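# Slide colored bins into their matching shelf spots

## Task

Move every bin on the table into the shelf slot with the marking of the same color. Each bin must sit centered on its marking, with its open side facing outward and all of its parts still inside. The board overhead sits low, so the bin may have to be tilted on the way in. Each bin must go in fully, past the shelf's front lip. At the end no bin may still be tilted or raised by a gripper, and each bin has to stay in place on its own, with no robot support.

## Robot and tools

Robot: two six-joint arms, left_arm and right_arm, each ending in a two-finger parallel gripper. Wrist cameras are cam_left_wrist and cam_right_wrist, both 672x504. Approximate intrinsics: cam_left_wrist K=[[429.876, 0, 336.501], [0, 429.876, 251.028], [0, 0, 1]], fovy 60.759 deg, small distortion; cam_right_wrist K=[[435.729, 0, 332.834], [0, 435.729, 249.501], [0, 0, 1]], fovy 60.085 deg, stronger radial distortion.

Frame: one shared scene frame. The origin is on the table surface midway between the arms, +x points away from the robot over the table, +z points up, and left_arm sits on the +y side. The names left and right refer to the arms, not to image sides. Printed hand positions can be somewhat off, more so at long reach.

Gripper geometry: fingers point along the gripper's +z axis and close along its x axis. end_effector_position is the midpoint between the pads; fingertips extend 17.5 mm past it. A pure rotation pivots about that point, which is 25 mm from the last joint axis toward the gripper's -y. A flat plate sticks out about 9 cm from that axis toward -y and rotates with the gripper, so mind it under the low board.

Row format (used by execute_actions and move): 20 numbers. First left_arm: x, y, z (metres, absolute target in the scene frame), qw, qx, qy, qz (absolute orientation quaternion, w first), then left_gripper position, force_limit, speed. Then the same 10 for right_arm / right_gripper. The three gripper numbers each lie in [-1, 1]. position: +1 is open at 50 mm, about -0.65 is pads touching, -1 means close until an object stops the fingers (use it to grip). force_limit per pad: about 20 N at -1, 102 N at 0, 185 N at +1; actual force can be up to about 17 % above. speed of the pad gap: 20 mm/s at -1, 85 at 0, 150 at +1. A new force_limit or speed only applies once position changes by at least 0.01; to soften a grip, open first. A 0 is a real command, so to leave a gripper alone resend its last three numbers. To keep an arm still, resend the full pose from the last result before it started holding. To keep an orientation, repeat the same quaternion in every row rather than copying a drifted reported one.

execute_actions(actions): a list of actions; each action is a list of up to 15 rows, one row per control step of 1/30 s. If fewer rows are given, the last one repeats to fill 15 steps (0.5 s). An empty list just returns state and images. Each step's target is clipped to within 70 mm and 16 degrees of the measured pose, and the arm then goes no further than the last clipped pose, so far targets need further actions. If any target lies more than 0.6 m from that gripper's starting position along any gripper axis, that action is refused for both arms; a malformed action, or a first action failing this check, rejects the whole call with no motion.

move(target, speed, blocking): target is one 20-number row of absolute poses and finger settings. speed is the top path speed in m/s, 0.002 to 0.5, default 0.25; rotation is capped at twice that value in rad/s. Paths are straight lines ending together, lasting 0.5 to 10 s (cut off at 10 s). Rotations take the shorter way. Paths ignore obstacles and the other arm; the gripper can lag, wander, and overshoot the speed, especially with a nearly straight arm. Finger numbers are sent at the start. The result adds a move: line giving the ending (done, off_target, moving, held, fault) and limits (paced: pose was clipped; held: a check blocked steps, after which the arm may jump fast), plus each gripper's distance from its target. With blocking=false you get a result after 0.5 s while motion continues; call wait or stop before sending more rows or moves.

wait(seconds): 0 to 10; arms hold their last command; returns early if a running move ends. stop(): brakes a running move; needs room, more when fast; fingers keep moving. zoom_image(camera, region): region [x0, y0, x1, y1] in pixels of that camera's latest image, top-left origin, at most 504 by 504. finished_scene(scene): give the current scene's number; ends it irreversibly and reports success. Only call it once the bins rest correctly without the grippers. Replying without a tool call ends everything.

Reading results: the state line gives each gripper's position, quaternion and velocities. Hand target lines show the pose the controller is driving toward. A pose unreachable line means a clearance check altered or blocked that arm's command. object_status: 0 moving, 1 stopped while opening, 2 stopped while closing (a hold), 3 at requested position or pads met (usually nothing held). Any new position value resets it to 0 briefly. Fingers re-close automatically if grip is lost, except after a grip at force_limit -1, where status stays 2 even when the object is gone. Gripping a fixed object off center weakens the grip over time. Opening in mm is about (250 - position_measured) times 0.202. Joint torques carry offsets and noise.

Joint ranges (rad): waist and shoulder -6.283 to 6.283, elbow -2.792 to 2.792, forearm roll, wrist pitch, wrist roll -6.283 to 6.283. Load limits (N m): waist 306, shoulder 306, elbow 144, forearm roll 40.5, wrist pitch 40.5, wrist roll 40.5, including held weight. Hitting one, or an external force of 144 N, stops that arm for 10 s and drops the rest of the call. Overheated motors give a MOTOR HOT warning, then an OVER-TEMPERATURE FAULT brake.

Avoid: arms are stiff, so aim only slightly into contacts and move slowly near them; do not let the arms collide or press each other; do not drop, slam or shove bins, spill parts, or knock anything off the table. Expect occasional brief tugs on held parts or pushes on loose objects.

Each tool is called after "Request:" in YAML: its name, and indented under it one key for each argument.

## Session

Request:
execute_actions:
  actions: []

Scene clock: 0.00 s.
left_arm: end_effector_position=(+0.8527, +0.3386, +0.2554) position_measured=3 object_status=3 end_effector_quat_wxyz=(+0.101, -0.194, +0.783, -0.582) end_effector_velocity=(-0.000, -0.001, -0.001) end_effector_angular_velocity=(-0.000, +0.001, -0.001) | right_arm: end_effector_position=(+0.4114, -0.6684, +0.3406) position_measured=3 object_status=3 end_effector_quat_wxyz=(-0.520, +0.767, -0.345, +0.150) end_effector_velocity=(+0.000, +0.000, -0.000) end_effector_angular_velocity=(+0.000, -0.000, -0.001)
Joint positions: left_arm=[ 0.092  0.549  1.716 -1.599  1.047 -1.008] | right_arm=[-0.984 -0.305  2.442  0.975  1.677  1.016]
Joint velocities: left_arm=[-0.001  0.001 -0.    -0.    -0.     0.   ] | right_arm=[ 0.    -0.     0.001  0.001 -0.001  0.   ]
Joint torques (N m, as the joint torque sensors report them, + toward a larger angle): no reading
Hand target (left_arm): +0.853, +0.339, +0.255; +0.101, -0.194, +0.783, -0.582
Hand target (right_arm): +0.411, -0.668, +0.341; -0.520, +0.767, -0.345, +0.150

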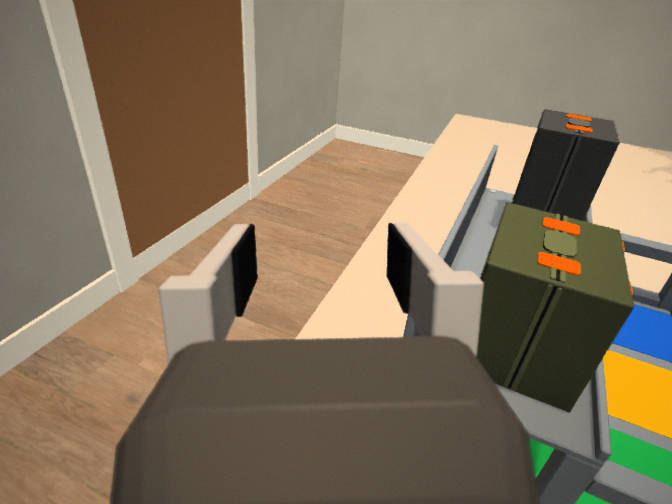

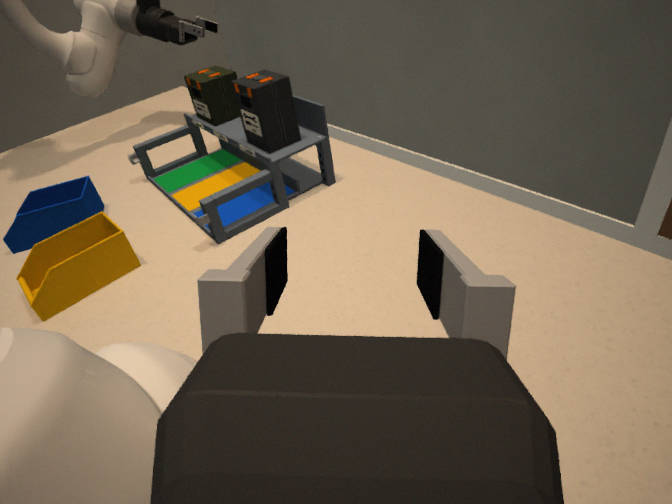

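Request:
move:
  target: [0.6,0.48,0.125,0,0,0.766,-0.643,1,0,0,0.40,-0.40,0.6,-0.216,0.976,0,0,1,0,0]
  speed: 0.25

Scene clock: 13.03 s.
left_arm: end_effector_position=(+0.6000, +0.4798, +0.1253) position_measured=3 object_status=3 end_effector_quat_wxyz=(+0.000, -0.000, +0.766, -0.643) end_effector_velocity=(-0.001, -0.001, -0.000) end_effector_angular_velocity=(+0.000, +0.000, -0.003) | right_arm: end_effector_position=(+0.3989, -0.3996, +0.6003) position_measured=3 object_status=3 end_effector_quat_wxyz=(-0.217, +0.976, +0.000, +0.000) end_effector_velocity=(+0.000, +0.000, +0.000) end_effector_angular_velocity=(-0.001, +0.001, +0.000)
Joint positions: left_arm=[ 0.36   0.66   1.976 -1.27   1.537 -0.489] | right_arm=[ 0.321 -0.344  1.682  0.437  1.714  1.813]
Joint velocities: left_arm=[-0.002 -0.     0.     0.001 -0.     0.   ] | right_arm=[ 0.002  0.001 -0.002 -0.001  0.001  0.002]
Joint torques (N m, as the joint torque sensors report them, + toward a larger angle): left_arm=[  3.96 -84.12 -17.41  -1.72   3.02  -0.08] | right_arm=[ -0.76  -7.7  -40.03   5.76  -0.48   0.19]
Hand target (left_arm): +0.600, +0.480, +0.125; +0.000, -0.000, +0.766, -0.643
Hand target (right_arm): +0.399, -0.400, +0.600; -0.217, +0.976, +0.001, +0.000
Off the commanded pose (left_arm): 0.000 m, 0 deg.
Off the commanded pose (right_arm): 0.001 m, 0 deg.
move: done

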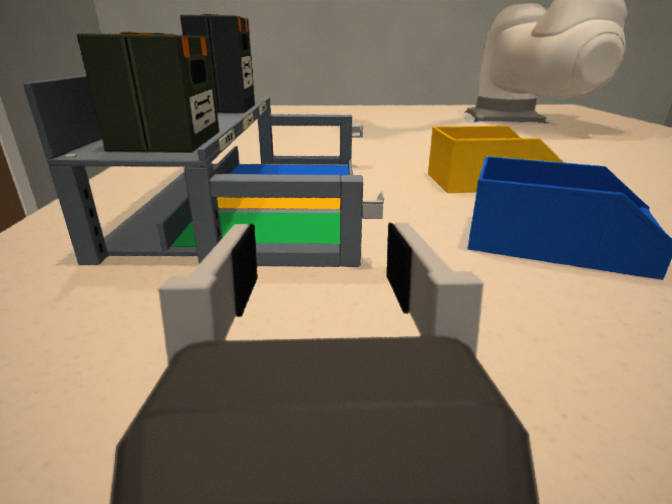

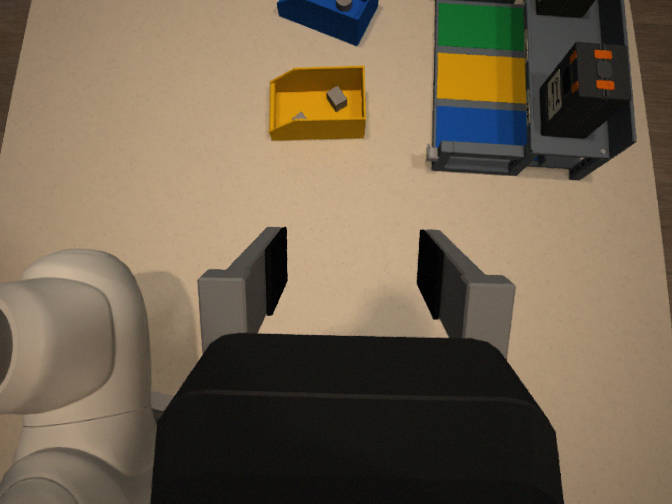

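Request:
zoom_image:
  camera: "cam_right_wrist"
  region: [410, 0, 650, 200]

Request:
zoom_image:
  camera: "cam_right_wrist"
  region: [250, 0, 410, 160]

Request:
zoom_image:
  camera: "cam_right_wrist"
  region: [250, 210, 460, 340]

Request:
zoom_image:
  camera: "cam_left_wrist"
  region: [40, 80, 400, 280]

Region (410, 0, 650, 200) of cam_right_wrist's 672x504 image, scaled by 2.100, with more detail than that image has.

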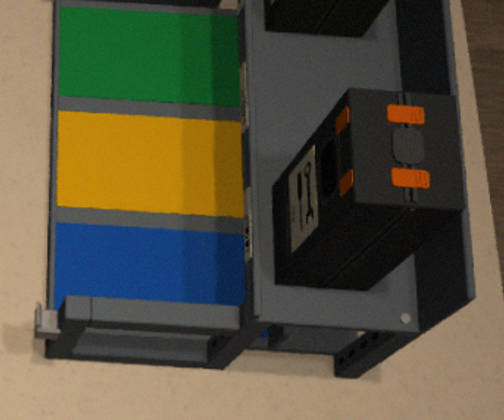

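Region (250, 0, 410, 160) of cam_right_wrist's 672x504 image, scaled by 3.150, with more detail than that image has.

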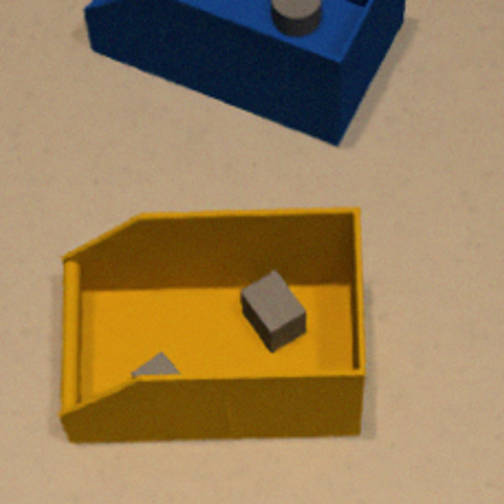

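Region (250, 210, 460, 340) of cam_right_wrist's 672x504 image, scaled by 2.400, with more detail than that image has; it fills the top 312 rows of this view, and the rest is white.

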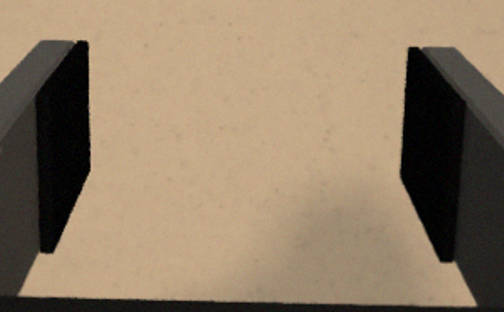

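Region (40, 80, 400, 280) of cam_left_wrist's 672x504 image, scaled by 1.400, with more detail than that image has.

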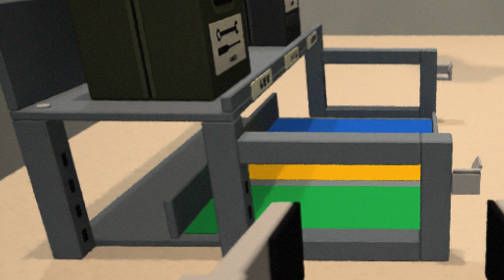

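Request:
move:
  target: [0.6,0.48,0.125,0,0,0.766,-0.643,1,0,0,0.266,-0.02,0.095,0,0.9998,0.022,0,1,0,0]
  speed: 0.3

action 0: the call puts the target (right_arm/x, right_arm/y, right_arm/z) 0.619 m from right_arm's end_effector_position in the last result along the gripper's own z axis as it stood there; a target may be at most 0.6 m away along each of those axes, so nothing of the call was run and nothing moved. Command a nearer target, and go on from there in a later call.

Request:
move:
  target: [0.6,0.48,0.125,0,0,0.766,-0.643,1,0,0,0.266,-0.02,0.12,0,0.9998,0.022,0,1,0,0]
  speed: 0.3

Scene clock: 42.60 s.
left_arm: end_effector_position=(+0.6000, +0.4800, +0.1250) position_measured=3 object_status=3 end_effector_quat_wxyz=(-0.000, -0.000, +0.766, -0.643) end_effector_velocity=(-0.000, -0.001, +0.001) end_effector_angular_velocity=(+0.001, -0.001, -0.001) | right_arm: end_effector_position=(+0.2658, -0.0201, +0.1203) position_measured=3 object_status=3 end_effector_quat_wxyz=(-0.000, +1.000, +0.021, -0.001) end_effector_velocity=(+0.000, +0.001, -0.000) end_effector_angular_velocity=(-0.000, -0.001, +0.001)
Joint positions: left_arm=[ 0.36   0.66   1.976 -1.269  1.537 -0.489] | right_arm=[1.361 0.275 1.916 0.002 0.95  2.727]
Joint velocities: left_arm=[-0.001 -0.001  0.     0.    -0.     0.   ] | right_arm=[ 0.     0.001 -0.001 -0.001  0.    -0.   ]
Joint torques (N m, as the joint torque sensors report them, + toward a larger angle): left_arm=[  2.67 -81.82 -17.45  -1.41   2.9    0.09] | right_arm=[  1.89 -64.92 -33.95   4.04   0.01   0.22]
Hand target (left_arm): +0.600, +0.480, +0.125; +0.000, -0.000, +0.766, -0.643
Hand target (right_arm): +0.266, -0.020, +0.120; -0.000, +1.000, +0.021, -0.001
Off the commanded pose (left_arm): 0.000 m, 0 deg.
Off the commanded pose (right_arm): 0.000 m, 0 deg.
move: done

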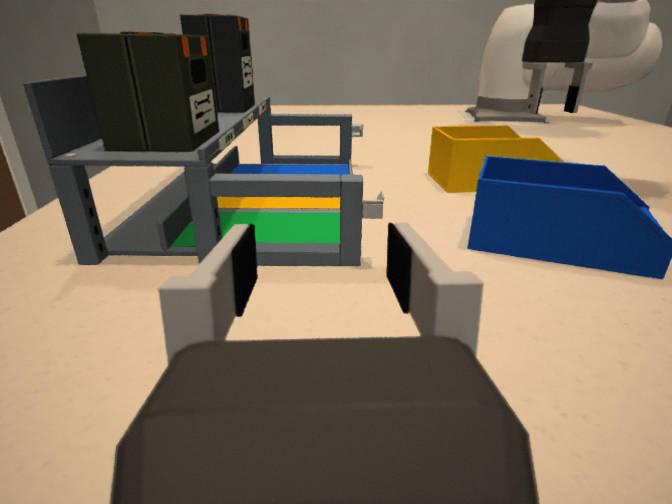

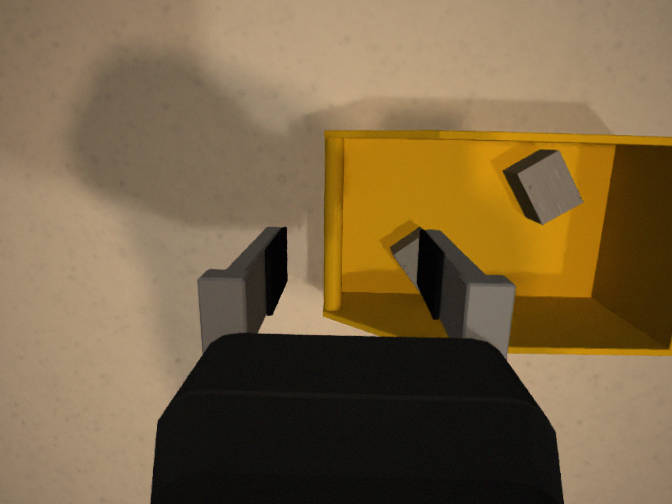

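Request:
move:
  target: [0.6,0.48,0.125,0,0,0.766,-0.643,1,0,0,0.2565,-0.021,0.037,0,0.9998,0.022,0,0.3,0,0.5]
  speed: 0.1

Scene clock: 48.77 s.
left_arm: end_effector_position=(+0.6000, +0.4800, +0.1250) position_measured=3 object_status=3 end_effector_quat_wxyz=(+0.000, +0.000, +0.766, -0.643) end_effector_velocity=(-0.000, -0.000, -0.000) end_effector_angular_velocity=(+0.000, +0.000, -0.001) | right_arm: end_effector_position=(+0.2566, -0.0209, +0.0371) position_measured=107 object_status=3 end_effector_quat_wxyz=(+0.000, +1.000, +0.022, +0.000) end_effector_velocity=(+0.000, -0.000, -0.000) end_effector_angular_velocity=(-0.000, -0.000, +0.000)
Joint positions: left_arm=[ 0.36   0.66   1.976 -1.269  1.537 -0.489] | right_arm=[ 1.375  0.363  1.982 -0.     0.796  2.741]
Joint velocities: left_arm=[-0.     0.    -0.     0.001 -0.    -0.   ] | right_arm=[ 0.  0.  0. -0. -0.  0.]
Joint torques (N m, as the joint torque sensors report them, + toward a larger angle): left_arm=[  4.9  -80.36 -17.83  -1.03   2.96  -0.02] | right_arm=[  1.13 -69.63 -30.     3.69   0.     0.25]
Hand target (left_arm): +0.600, +0.480, +0.125; +0.000, -0.000, +0.766, -0.643
Hand target (right_arm): +0.257, -0.021, +0.037; +0.000, +1.000, +0.022, +0.000
Off the commanded pose (left_arm): 0.000 m, 0 deg.
Off the commanded pose (right_arm): 0.000 m, 0 deg.
move: done

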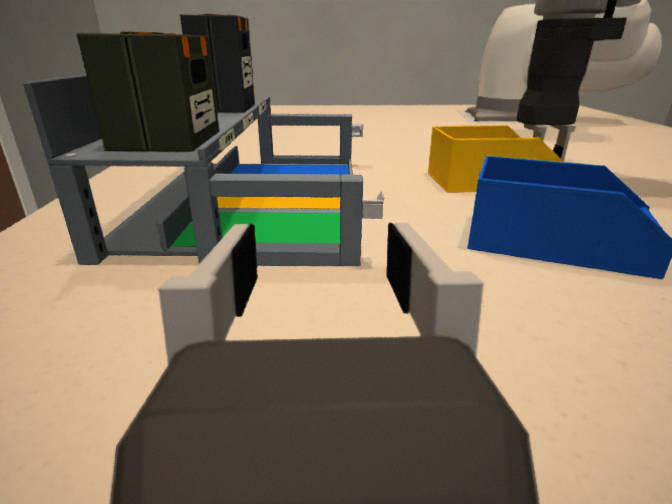

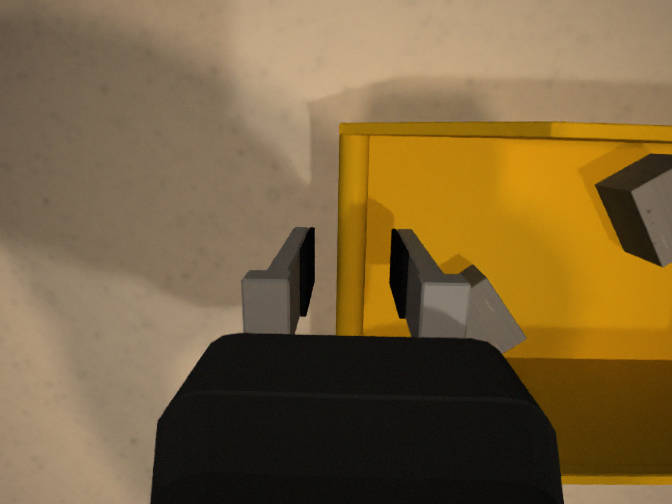

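Request:
move:
  target: [0.6,0.48,0.125,0,0,0.766,-0.643,1,0,0,0.256,-0.021,0.037,0,0.9998,0.022,0,-1,0,0]
  speed: 0.1

Request:
move:
  target: [0.6,0.48,0.125,0,0,0.766,-0.643,1,0,0,0.275,-0.015,0.095,0,0.9999,0.012,-0.01,-1,0,0]
  speed: 0.12

Request:
move:
  target: [0.6,0.48,0.125,0,0,0.766,-0.643,1,0,0,0.495,0.072,0.09,-0.001,0.9988,-0.0218,-0.0436,-1,0,0]
  speed: 0.16

Scene clock: 57.60 s.
left_arm: end_effector_position=(+0.6000, +0.4800, +0.1250) position_measured=3 object_status=3 end_effector_quat_wxyz=(+0.000, -0.000, +0.766, -0.643) end_effector_velocity=(-0.000, -0.000, +0.000) end_effector_angular_velocity=(+0.000, -0.001, -0.001) | right_arm: end_effector_position=(+0.2560, -0.0210, +0.0369) position_measured=210 object_status=2 end_effector_quat_wxyz=(+0.000, +1.000, +0.022, -0.000) end_effector_velocity=(-0.001, -0.001, -0.001) end_effector_angular_velocity=(-0.001, +0.001, +0.001)
Joint positions: left_arm=[ 0.36   0.66   1.976 -1.269  1.537 -0.489] | right_arm=[1.376 0.363 1.982 0.    0.796 2.742]
Joint velocities: left_arm=[-0.    -0.001  0.     0.001 -0.    -0.   ] | right_arm=[ 0.    -0.     0.002  0.    -0.    -0.001]
Joint torques (N m, as the joint torque sensors report them, + toward a larger angle): left_arm=[  5.09 -82.41 -17.78  -1.28   2.91   0.05] | right_arm=[  3.08 -64.92 -25.78   3.99   0.74  -0.11]
Hand target (left_arm): +0.600, +0.480, +0.125; +0.000, +0.000, +0.766, -0.643
Hand target (right_arm): +0.256, -0.021, +0.037; +0.000, +1.000, +0.022, -0.000
Off the commanded pose (left_arm): 0.000 m, 0 deg.
Off the commanded pose (right_arm): 0.000 m, 0 deg.
move: done

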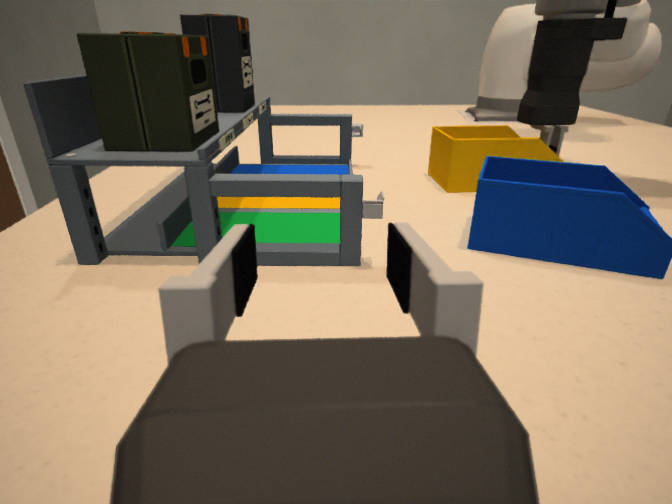

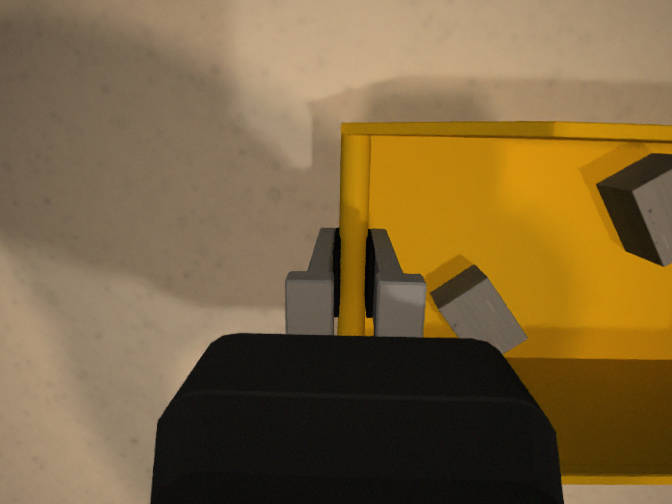

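Scene clock: 58.43 s.
left_arm: end_effector_position=(+0.6000, +0.4800, +0.1250) position_measured=3 object_status=3 end_effector_quat_wxyz=(+0.000, -0.000, +0.766, -0.643) end_effector_velocity=(-0.000, -0.001, +0.001) end_effector_angular_velocity=(+0.000, -0.001, -0.001) | right_arm: end_effector_position=(+0.2749, -0.0151, +0.0950) position_measured=210 object_status=2 end_effector_quat_wxyz=(+0.000, +1.000, +0.012, -0.010) end_effector_velocity=(+0.000, +0.000, +0.001) end_effector_angular_velocity=(+0.001, +0.001, -0.001)
Joint positions: left_arm=[ 0.36   0.66   1.976 -1.269  1.537 -0.489] | right_arm=[1.343 0.315 1.917 0.023 0.918 2.715]
Joint velocities: left_arm=[-0.001 -0.001  0.     0.     0.    -0.   ] | right_arm=[-0.    -0.001 -0.     0.001  0.001  0.   ]
Joint torques (N m, as the joint torque sensors report them, + toward a larger angle): left_arm=[  3.49 -80.26 -17.42  -1.     2.73  -0.25] | right_arm=[  0.74 -69.7  -34.73   3.81  -0.09  -0.05]
Hand target (left_arm): +0.600, +0.480, +0.125; -0.000, +0.000, +0.766, -0.643
Hand target (right_arm): +0.275, -0.015, +0.095; -0.000, +1.000, +0.012, -0.010
Off the commanded pose (left_arm): 0.000 m, 0 deg.
Off the commanded pose (right_arm): 0.000 m, 0 deg.
move: done

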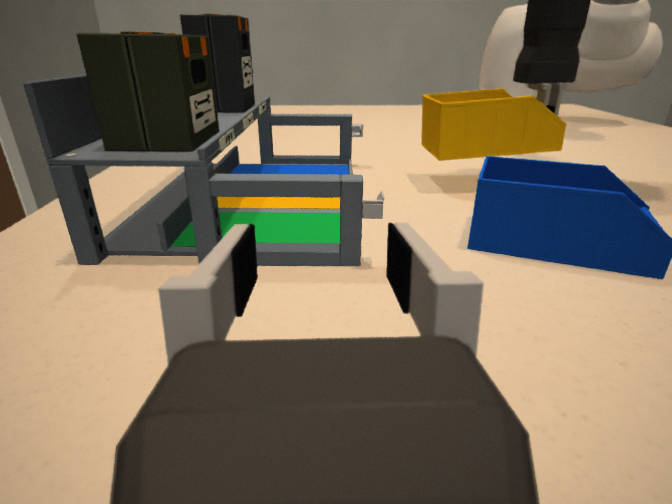

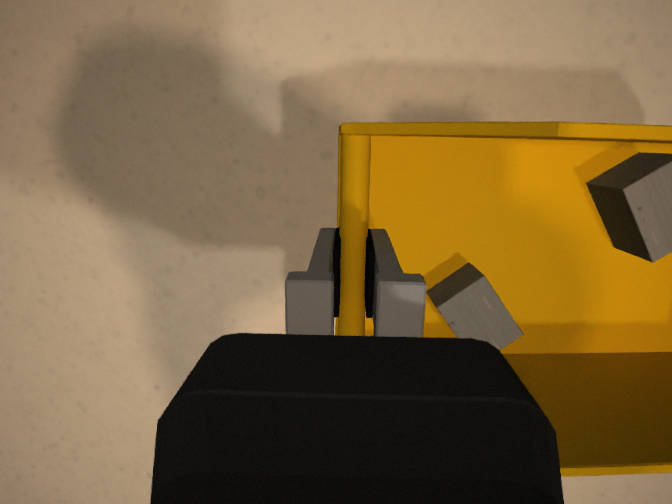

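Scene clock: 60.30 s.
left_arm: end_effector_position=(+0.6000, +0.4800, +0.1250) position_measured=3 object_status=3 end_effector_quat_wxyz=(+0.000, -0.000, +0.766, -0.643) end_effector_velocity=(+0.001, +0.001, +0.001) end_effector_angular_velocity=(-0.001, -0.001, +0.002) | right_arm: end_effector_position=(+0.4949, +0.0724, +0.0903) position_measured=210 object_status=2 end_effector_quat_wxyz=(-0.001, +0.999, -0.022, -0.043) end_effector_velocity=(+0.001, -0.000, +0.000) end_effector_angular_velocity=(-0.001, -0.001, +0.000)
Joint positions: left_arm=[ 0.36   0.66   1.976 -1.269  1.537 -0.489] | right_arm=[1.112 0.569 1.53  0.082 1.091 2.526]
Joint velocities: left_arm=[ 0.001 -0.001 -0.    -0.002  0.     0.   ] | right_arm=[-0.     0.    -0.001 -0.002  0.     0.   ]
Joint torques (N m, as the joint torque sensors report them, + toward a larger angle): left_arm=[  3.79 -83.89 -18.23  -1.11   2.71   0.16] | right_arm=[  1.38 -97.89 -38.43   4.27  -0.1   -0.07]
Hand target (left_arm): +0.600, +0.480, +0.125; +0.000, -0.000, +0.766, -0.643
Hand target (right_arm): +0.495, +0.072, +0.090; -0.001, +0.999, -0.022, -0.043
Off the commanded pose (left_arm): 0.000 m, 0 deg.
Off the commanded pose (right_arm): 0.000 m, 0 deg.
move: done

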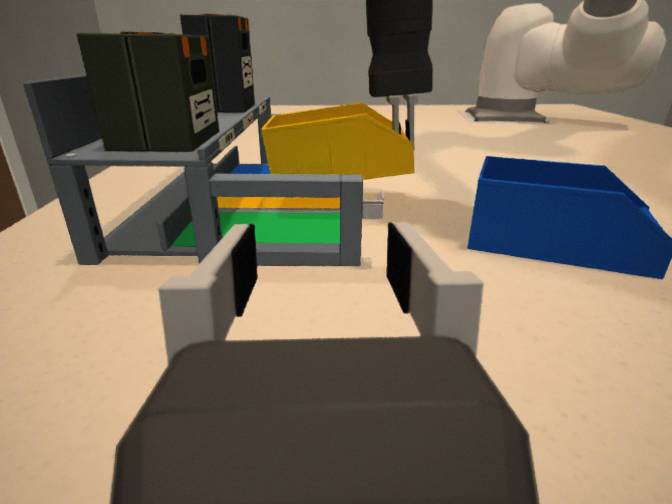

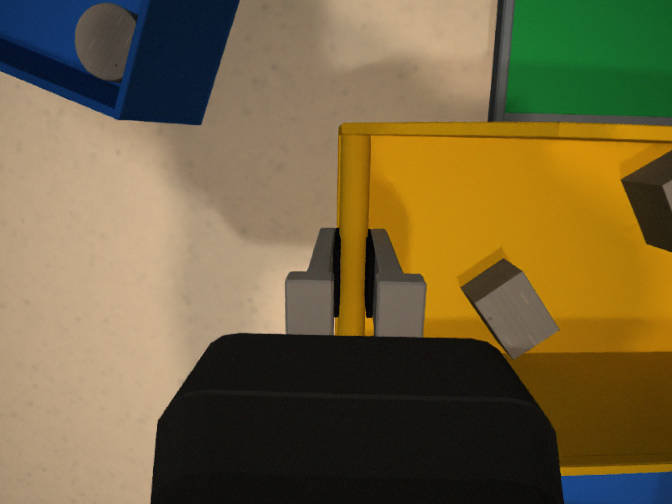

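Request:
move:
  target: [0.6,0.48,0.125,0,0,0.766,-0.643,1,0,0,0.512,0.0652,0.071,-0.001,0.9988,-0.0218,-0.0436,-1,0,0]
  speed: 0.045

Request:
zoom_image:
  camera: "cam_left_wrist"
  region: [150, 80, 420, 260]

Scene clock: 71.47 s.
left_arm: end_effector_position=(+0.6000, +0.4800, +0.1250) position_measured=3 object_status=3 end_effector_quat_wxyz=(+0.000, -0.000, +0.766, -0.643) end_effector_velocity=(-0.000, -0.001, -0.000) end_effector_angular_velocity=(+0.000, +0.000, -0.001) | right_arm: end_effector_position=(+0.5120, +0.0653, +0.0710) position_measured=210 object_status=2 end_effector_quat_wxyz=(-0.001, +0.999, -0.022, -0.044) end_effector_velocity=(+0.000, -0.000, -0.001) end_effector_angular_velocity=(-0.000, +0.000, -0.000)
Joint positions: left_arm=[ 0.36   0.66   1.976 -1.269  1.537 -0.489] | right_arm=[1.09  0.59  1.534 0.082 1.068 2.502]
Joint velocities: left_arm=[-0.001 -0.     0.     0.    -0.     0.   ] | right_arm=[-0.     0.001  0.     0.    -0.    -0.   ]
Joint torques (N m, as the joint torque sensors report them, + toward a larger angle): left_arm=[  1.84 -80.65 -17.87  -1.29   3.15   0.01] | right_arm=[   1.85 -100.05  -37.51    4.12    0.18    0.  ]
Hand target (left_arm): +0.600, +0.480, +0.125; +0.000, +0.000, +0.766, -0.643
Hand target (right_arm): +0.512, +0.065, +0.071; -0.001, +0.999, -0.022, -0.044
Off the commanded pose (left_arm): 0.000 m, 0 deg.
Off the commanded pose (right_arm): 0.000 m, 0 deg.
move: done

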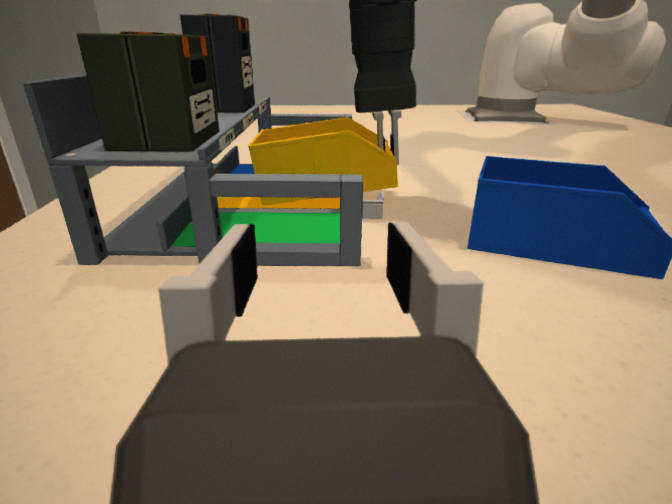

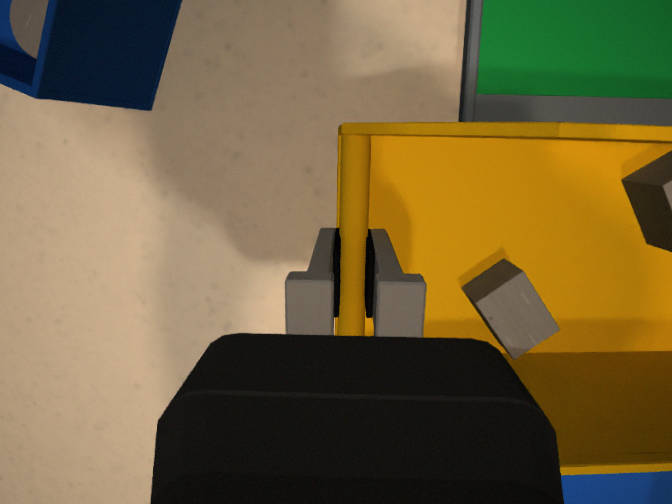

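Region (150, 80, 420, 260) of cam_left_wrist's 672x504 image, scaled by 1.867, with more detail than that image has.

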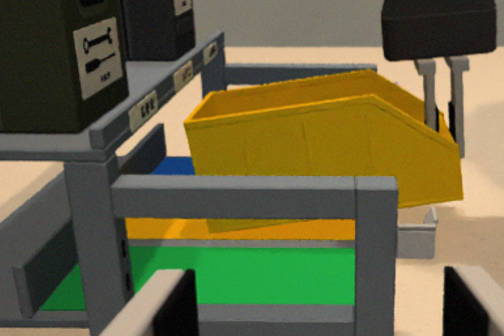

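Request:
move:
  target: [0.6,0.48,0.125,0,0,0.766,-0.643,1,0,0,0.569,0.0628,0.068,-0.001,0.9988,-0.0218,-0.0436,-1,0,0]
  speed: 0.05

Request:
move:
  target: [0.6,0.48,0.125,0,0,0.766,-0.643,1,0,0,0.574,0.0626,0.047,0,0.9997,-0.0218,0.01,-1,0,0]
  speed: 0.045

Request:
zoom_image:
  camera: "cam_right_wrist"
  region: [250, 40, 430, 220]

Request:
zoom_image:
  camera: "cam_left_wrist"
  region: [150, 140, 270, 260]

Scene clock: 79.30 s.
left_arm: end_effector_position=(+0.6000, +0.4800, +0.1250) position_measured=3 object_status=3 end_effector_quat_wxyz=(+0.000, +0.000, +0.766, -0.643) end_effector_velocity=(+0.000, +0.001, +0.000) end_effector_angular_velocity=(-0.000, -0.000, +0.001) | right_arm: end_effector_position=(+0.5690, +0.0629, +0.0681) position_measured=210 object_status=2 end_effector_quat_wxyz=(-0.001, +0.999, -0.022, -0.044) end_effector_velocity=(+0.000, -0.000, -0.000) end_effector_angular_velocity=(-0.000, +0.000, -0.000)
Joint positions: left_arm=[ 0.36   0.66   1.976 -1.269  1.537 -0.489] | right_arm=[1.035 0.637 1.459 0.078 1.1   2.451]
Joint velocities: left_arm=[ 0.001 -0.    -0.    -0.     0.     0.   ] | right_arm=[-0.  0. -0.  0.  0.  0.]
Joint torques (N m, as the joint torque sensors report them, + toward a larger angle): left_arm=[  3.   -82.66 -17.68  -1.44   3.    -0.01] | right_arm=[   1.38 -105.67  -38.23    4.36   -0.01    0.04]
Hand target (left_arm): +0.600, +0.480, +0.125; -0.000, +0.000, +0.766, -0.643
Hand target (right_arm): +0.569, +0.063, +0.068; -0.001, +0.999, -0.022, -0.044
Off the commanded pose (left_arm): 0.000 m, 0 deg.
Off the commanded pose (right_arm): 0.000 m, 0 deg.
move: done

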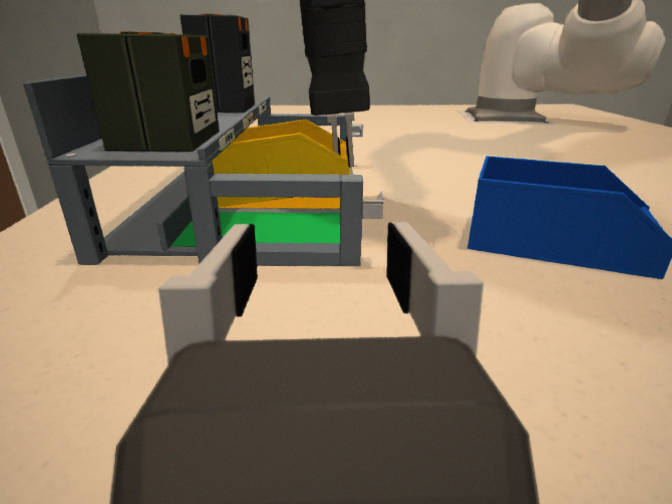

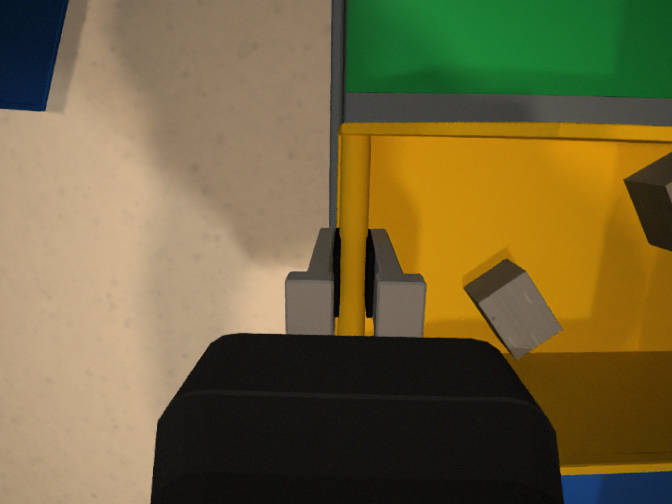

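Scene clock: 80.73 s.
left_arm: end_effector_position=(+0.6000, +0.4800, +0.1250) position_measured=3 object_status=3 end_effector_quat_wxyz=(+0.000, -0.000, +0.766, -0.643) end_effector_velocity=(-0.000, -0.001, -0.000) end_effector_angular_velocity=(-0.000, +0.000, -0.001) | right_arm: end_effector_position=(+0.5740, +0.0626, +0.0470) position_measured=210 object_status=2 end_effector_quat_wxyz=(-0.000, +1.000, -0.022, +0.010) end_effector_velocity=(+0.000, -0.000, +0.001) end_effector_angular_velocity=(+0.000, -0.003, +0.000)
Joint positions: left_arm=[ 0.36   0.66   1.976 -1.269  1.537 -0.489] | right_arm=[ 1.061  0.632  1.51  -0.019  0.988  2.524]
Joint velocities: left_arm=[-0.001  0.001 -0.    -0.     0.     0.   ] | right_arm=[ 0.    -0.001  0.001 -0.003 -0.002  0.002]
Joint torques (N m, as the joint torque sensors report them, + toward a larger angle): left_arm=[  1.75 -81.09 -17.71  -1.02   2.89   0.  ] | right_arm=[   1.3  -102.51  -37.25    4.21    0.14   -0.04]
Hand target (left_arm): +0.600, +0.480, +0.125; -0.000, +0.000, +0.766, -0.643
Hand target (right_arm): +0.574, +0.063, +0.047; -0.000, +1.000, -0.022, +0.010
Off the commanded pose (left_arm): 0.000 m, 0 deg.
Off the commanded pose (right_arm): 0.000 m, 0 deg.
move: done

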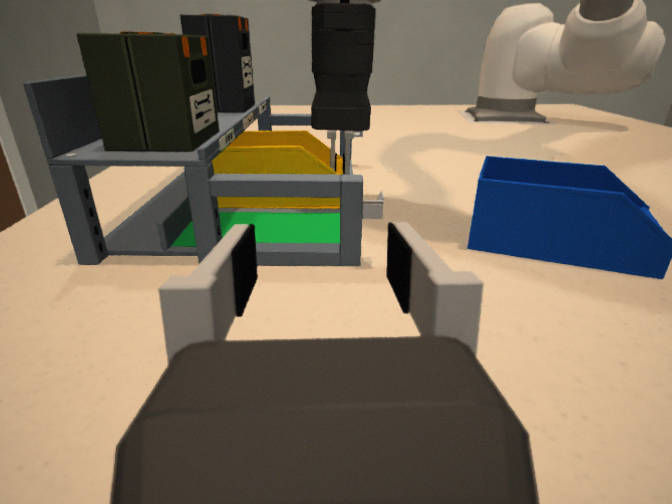

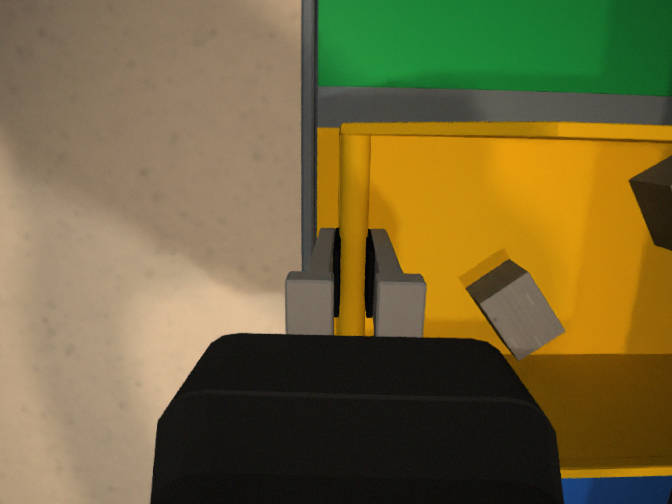

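Region (250, 40, 430, 220) of cam_right_wrist's 672x504 image, scaled by 2.800, with more detail than that image has.

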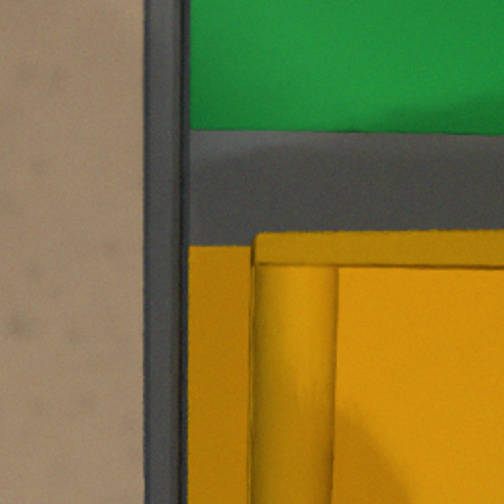

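Region (150, 140, 270, 260) of cam_left_wrist's 672x504 image, scaled by 4.200, with more detail than that image has.

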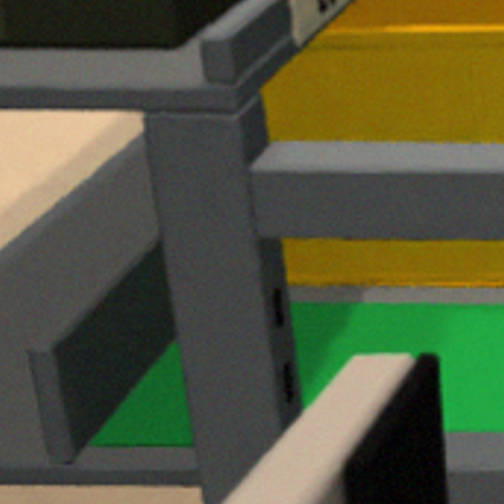

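Request:
move:
  target: [0.69,0.48,0.13,0,0,0.766,-0.643,1,0,0,0.578,0.0624,0.0455,0,0.9997,-0.0218,0.007,-1,0,0]
  speed: 0.12

Request:
zoom_image:
  camera: "cam_left_wrist"
  region: [230, 150, 330, 250]

Scene clock: 87.23 s.
left_arm: end_effector_position=(+0.6900, +0.4801, +0.1300) position_measured=3 object_status=3 end_effector_quat_wxyz=(-0.000, +0.000, +0.766, -0.643) end_effector_velocity=(+0.000, -0.000, -0.000) end_effector_angular_velocity=(+0.000, +0.000, -0.001) | right_arm: end_effector_position=(+0.5780, +0.0624, +0.0455) position_measured=210 object_status=2 end_effector_quat_wxyz=(+0.000, +1.000, -0.022, +0.007) end_effector_velocity=(+0.000, +0.000, -0.001) end_effector_angular_velocity=(+0.000, +0.001, -0.000)
Joint positions: left_arm=[ 0.33   0.731  1.794 -1.292  1.554 -0.6  ] | right_arm=[ 1.055  0.637  1.503 -0.013  0.993  2.516]
Joint velocities: left_arm=[-0.     0.001 -0.001  0.     0.    -0.001] | right_arm=[-0.     0.001 -0.     0.001 -0.    -0.   ]
Joint torques (N m, as the joint torque sensors report them, + toward a larger angle): left_arm=[  1.36 -91.81 -23.03  -1.12   2.84  -0.27] | right_arm=[   1.27 -102.    -36.47    3.98   -0.25    0.11]
Hand target (left_arm): +0.690, +0.480, +0.130; -0.000, +0.000, +0.766, -0.643
Hand target (right_arm): +0.578, +0.062, +0.046; +0.000, +1.000, -0.022, +0.007
Off the commanded pose (left_arm): 0.000 m, 0 deg.
Off the commanded pose (right_arm): 0.000 m, 0 deg.
move: done

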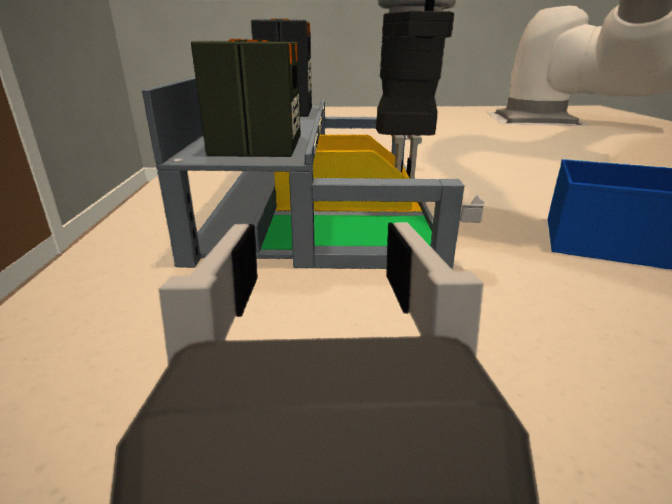

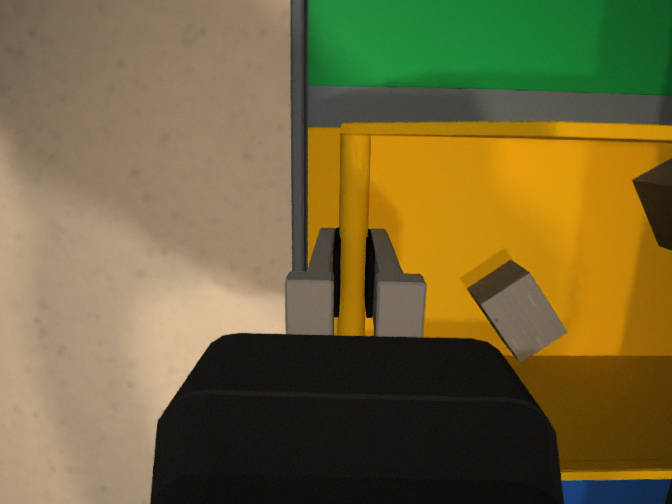

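Region (230, 150, 330, 250) of cam_left_wrist's 672x504 image, scaled by 5.040, with more detail than that image has.

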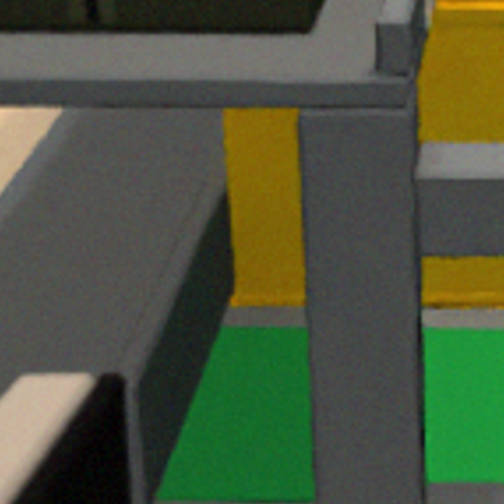

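Request:
execute_actions:
  actions: []

Scene clock: 95.80 s.
left_arm: end_effector_position=(+0.6900, +0.4801, +0.1300) position_measured=3 object_status=3 end_effector_quat_wxyz=(-0.000, +0.000, +0.766, -0.643) end_effector_velocity=(+0.000, -0.000, +0.000) end_effector_angular_velocity=(-0.000, -0.000, +0.001) | right_arm: end_effector_position=(+0.5780, +0.0624, +0.0455) position_measured=210 object_status=2 end_effector_quat_wxyz=(+0.000, +1.000, -0.022, +0.007) end_effector_velocity=(-0.000, +0.000, +0.000) end_effector_angular_velocity=(+0.001, +0.001, -0.001)
Joint positions: left_arm=[ 0.33   0.731  1.793 -1.292  1.554 -0.6  ] | right_arm=[ 1.055  0.637  1.503 -0.013  0.993  2.516]
Joint velocities: left_arm=[-0.    -0.     0.    -0.001 -0.     0.   ] | right_arm=[ 0.    -0.    -0.     0.002  0.     0.   ]
Joint torques (N m, as the joint torque sensors report them, + toward a larger angle): left_arm=[  1.15 -89.91 -21.94  -1.5    2.55  -0.16] | right_arm=[   0.5  -101.5   -36.23    3.9    -0.19    0.05]
Hand target (left_arm): +0.690, +0.480, +0.130; -0.000, +0.000, +0.766, -0.643
Hand target (right_arm): +0.578, +0.062, +0.046; +0.000, +1.000, -0.022, +0.007
Off the commanded pose (left_arm): 0.000 m, 0 deg.
Off the commanded pose (right_arm): 0.000 m, 0 deg.

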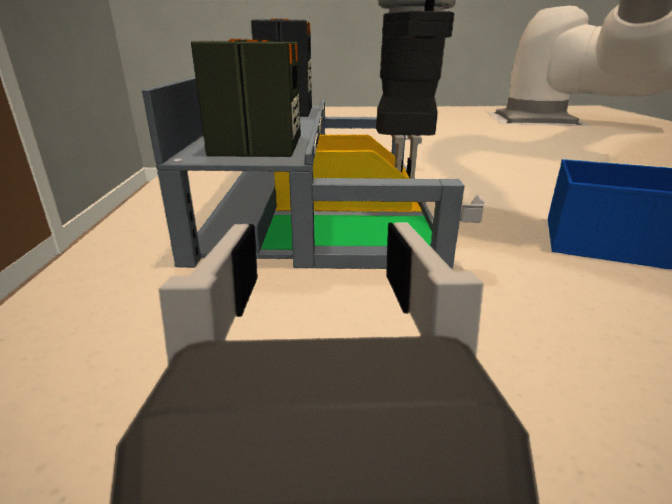

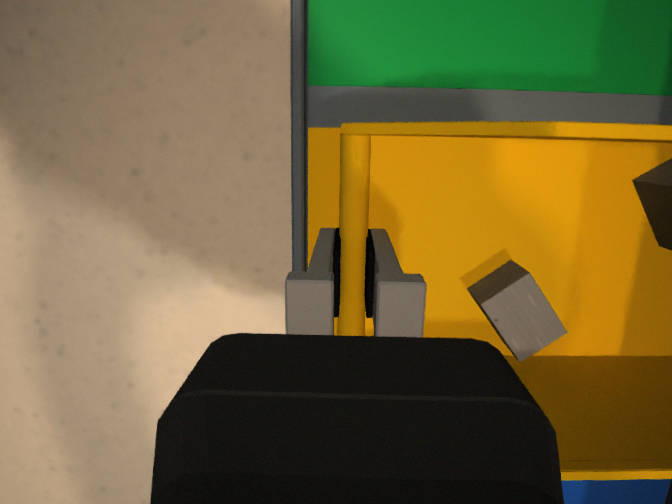

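Request:
zoom_image:
  camera: "cam_left_wrist"
  region: [430, 170, 530, 245]

Request:
execute_actions:
  actions:
    - [[0.69,0.48,0.13,0,0,0.766,-0.643,1,0,0,0.5783,0.0624,0.045,0,0.9998,-0.0218,0.006,-1,0,0],[0.69,0.48,0.13,0,0,0.766,-0.643,1,0,0,0.5787,0.0624,0.0445,0,0.9998,-0.0218,0.005,-1,0,0],[0.69,0.48,0.13,0,0,0.766,-0.643,1,0,0,0.579,0.0624,0.044,0,0.9998,-0.0218,0.004,-1,0,0],[0.69,0.48,0.13,0,0,0.766,-0.643,1,0,0,0.579,0.0624,0.044,0,0.9998,-0.0218,0.004,-1,0,0],[0.69,0.48,0.13,0,0,0.766,-0.643,1,0,0,0.579,0.0624,0.044,0,0.9998,-0.0218,0.004,-1,0,0],[0.69,0.48,0.13,0,0,0.766,-0.643,1,0,0,0.579,0.0624,0.044,0,0.9998,-0.0218,0.004,-1,0,0],[0.69,0.48,0.13,0,0,0.766,-0.643,1,0,0,0.579,0.0624,0.044,0,0.9998,-0.0218,0.004,-1,0,0],[0.69,0.48,0.13,0,0,0.766,-0.643,1,0,0,0.579,0.0624,0.044,0,0.9998,-0.0218,0.004,-1,0,0],[0.69,0.48,0.13,0,0,0.766,-0.643,1,0,0,0.579,0.0624,0.044,0,0.9998,-0.0218,0.004,0.1,0,-0.3]]

Region (430, 170, 530, 245) of cam_left_wrist's 672x504 image, scaled by 5.040, with more detail than that image has; it fills the top 378 rows of this view, and the rest is white.

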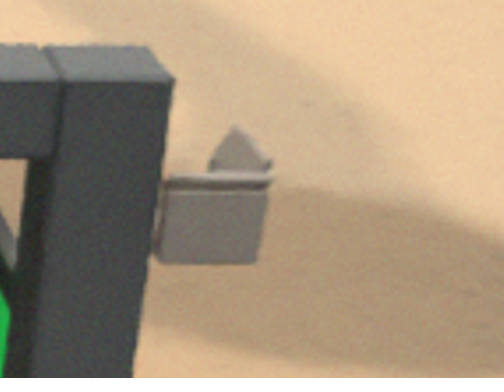

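Scene clock: 102.57 s.
left_arm: end_effector_position=(+0.6900, +0.4800, +0.1300) position_measured=3 object_status=3 end_effector_quat_wxyz=(-0.000, +0.000, +0.766, -0.643) end_effector_velocity=(+0.000, +0.001, -0.000) end_effector_angular_velocity=(-0.000, +0.000, +0.001) | right_arm: end_effector_position=(+0.5790, +0.0624, +0.0440) position_measured=142 object_status=0 end_effector_quat_wxyz=(-0.000, +1.000, -0.022, +0.004) end_effector_velocity=(-0.000, -0.000, -0.000) end_effector_angular_velocity=(-0.001, +0.000, +0.000)
Joint positions: left_arm=[ 0.33   0.731  1.793 -1.292  1.554 -0.6  ] | right_arm=[ 1.052  0.641  1.499 -0.008  0.996  2.51 ]
Joint velocities: left_arm=[ 0.001  0.001 -0.    -0.     0.     0.   ] | right_arm=[-0.    -0.     0.001 -0.    -0.    -0.   ]
Joint torques (N m, as the joint torque sensors report them, + toward a larger angle): left_arm=[  3.09 -91.69 -21.97  -1.88   3.11  -0.11] | right_arm=[   1.19 -100.88  -34.98    4.06    0.1     0.03]
Hand target (left_arm): +0.690, +0.480, +0.130; -0.000, +0.000, +0.766, -0.643
Hand target (right_arm): +0.579, +0.062, +0.044; +0.000, +1.000, -0.022, +0.004
Off the commanded pose (left_arm): 0.000 m, 0 deg.
Off the commanded pose (right_arm): 0.000 m, 0 deg.

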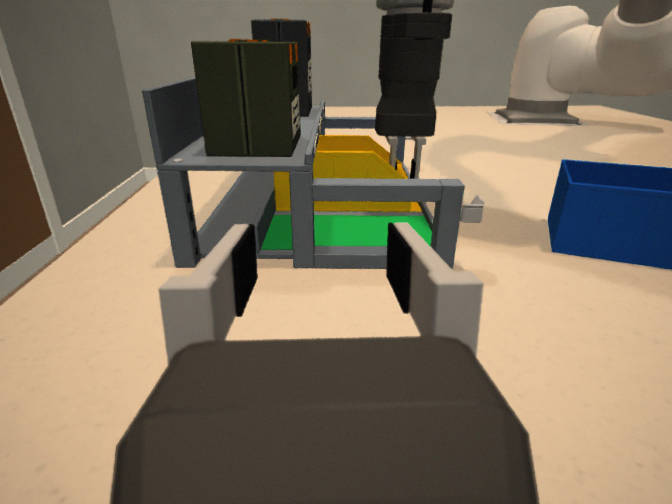

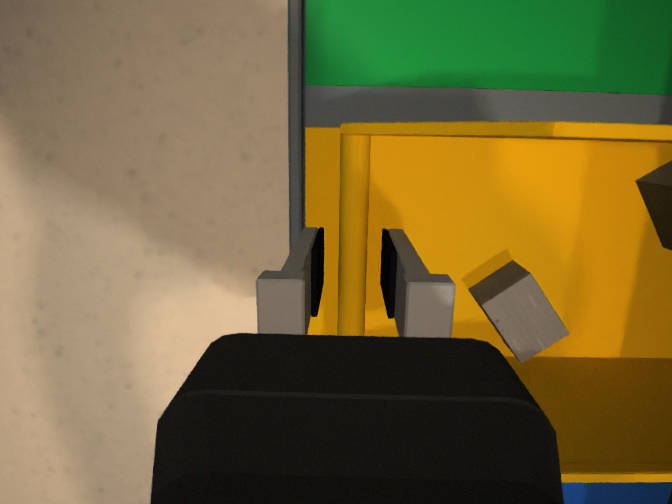

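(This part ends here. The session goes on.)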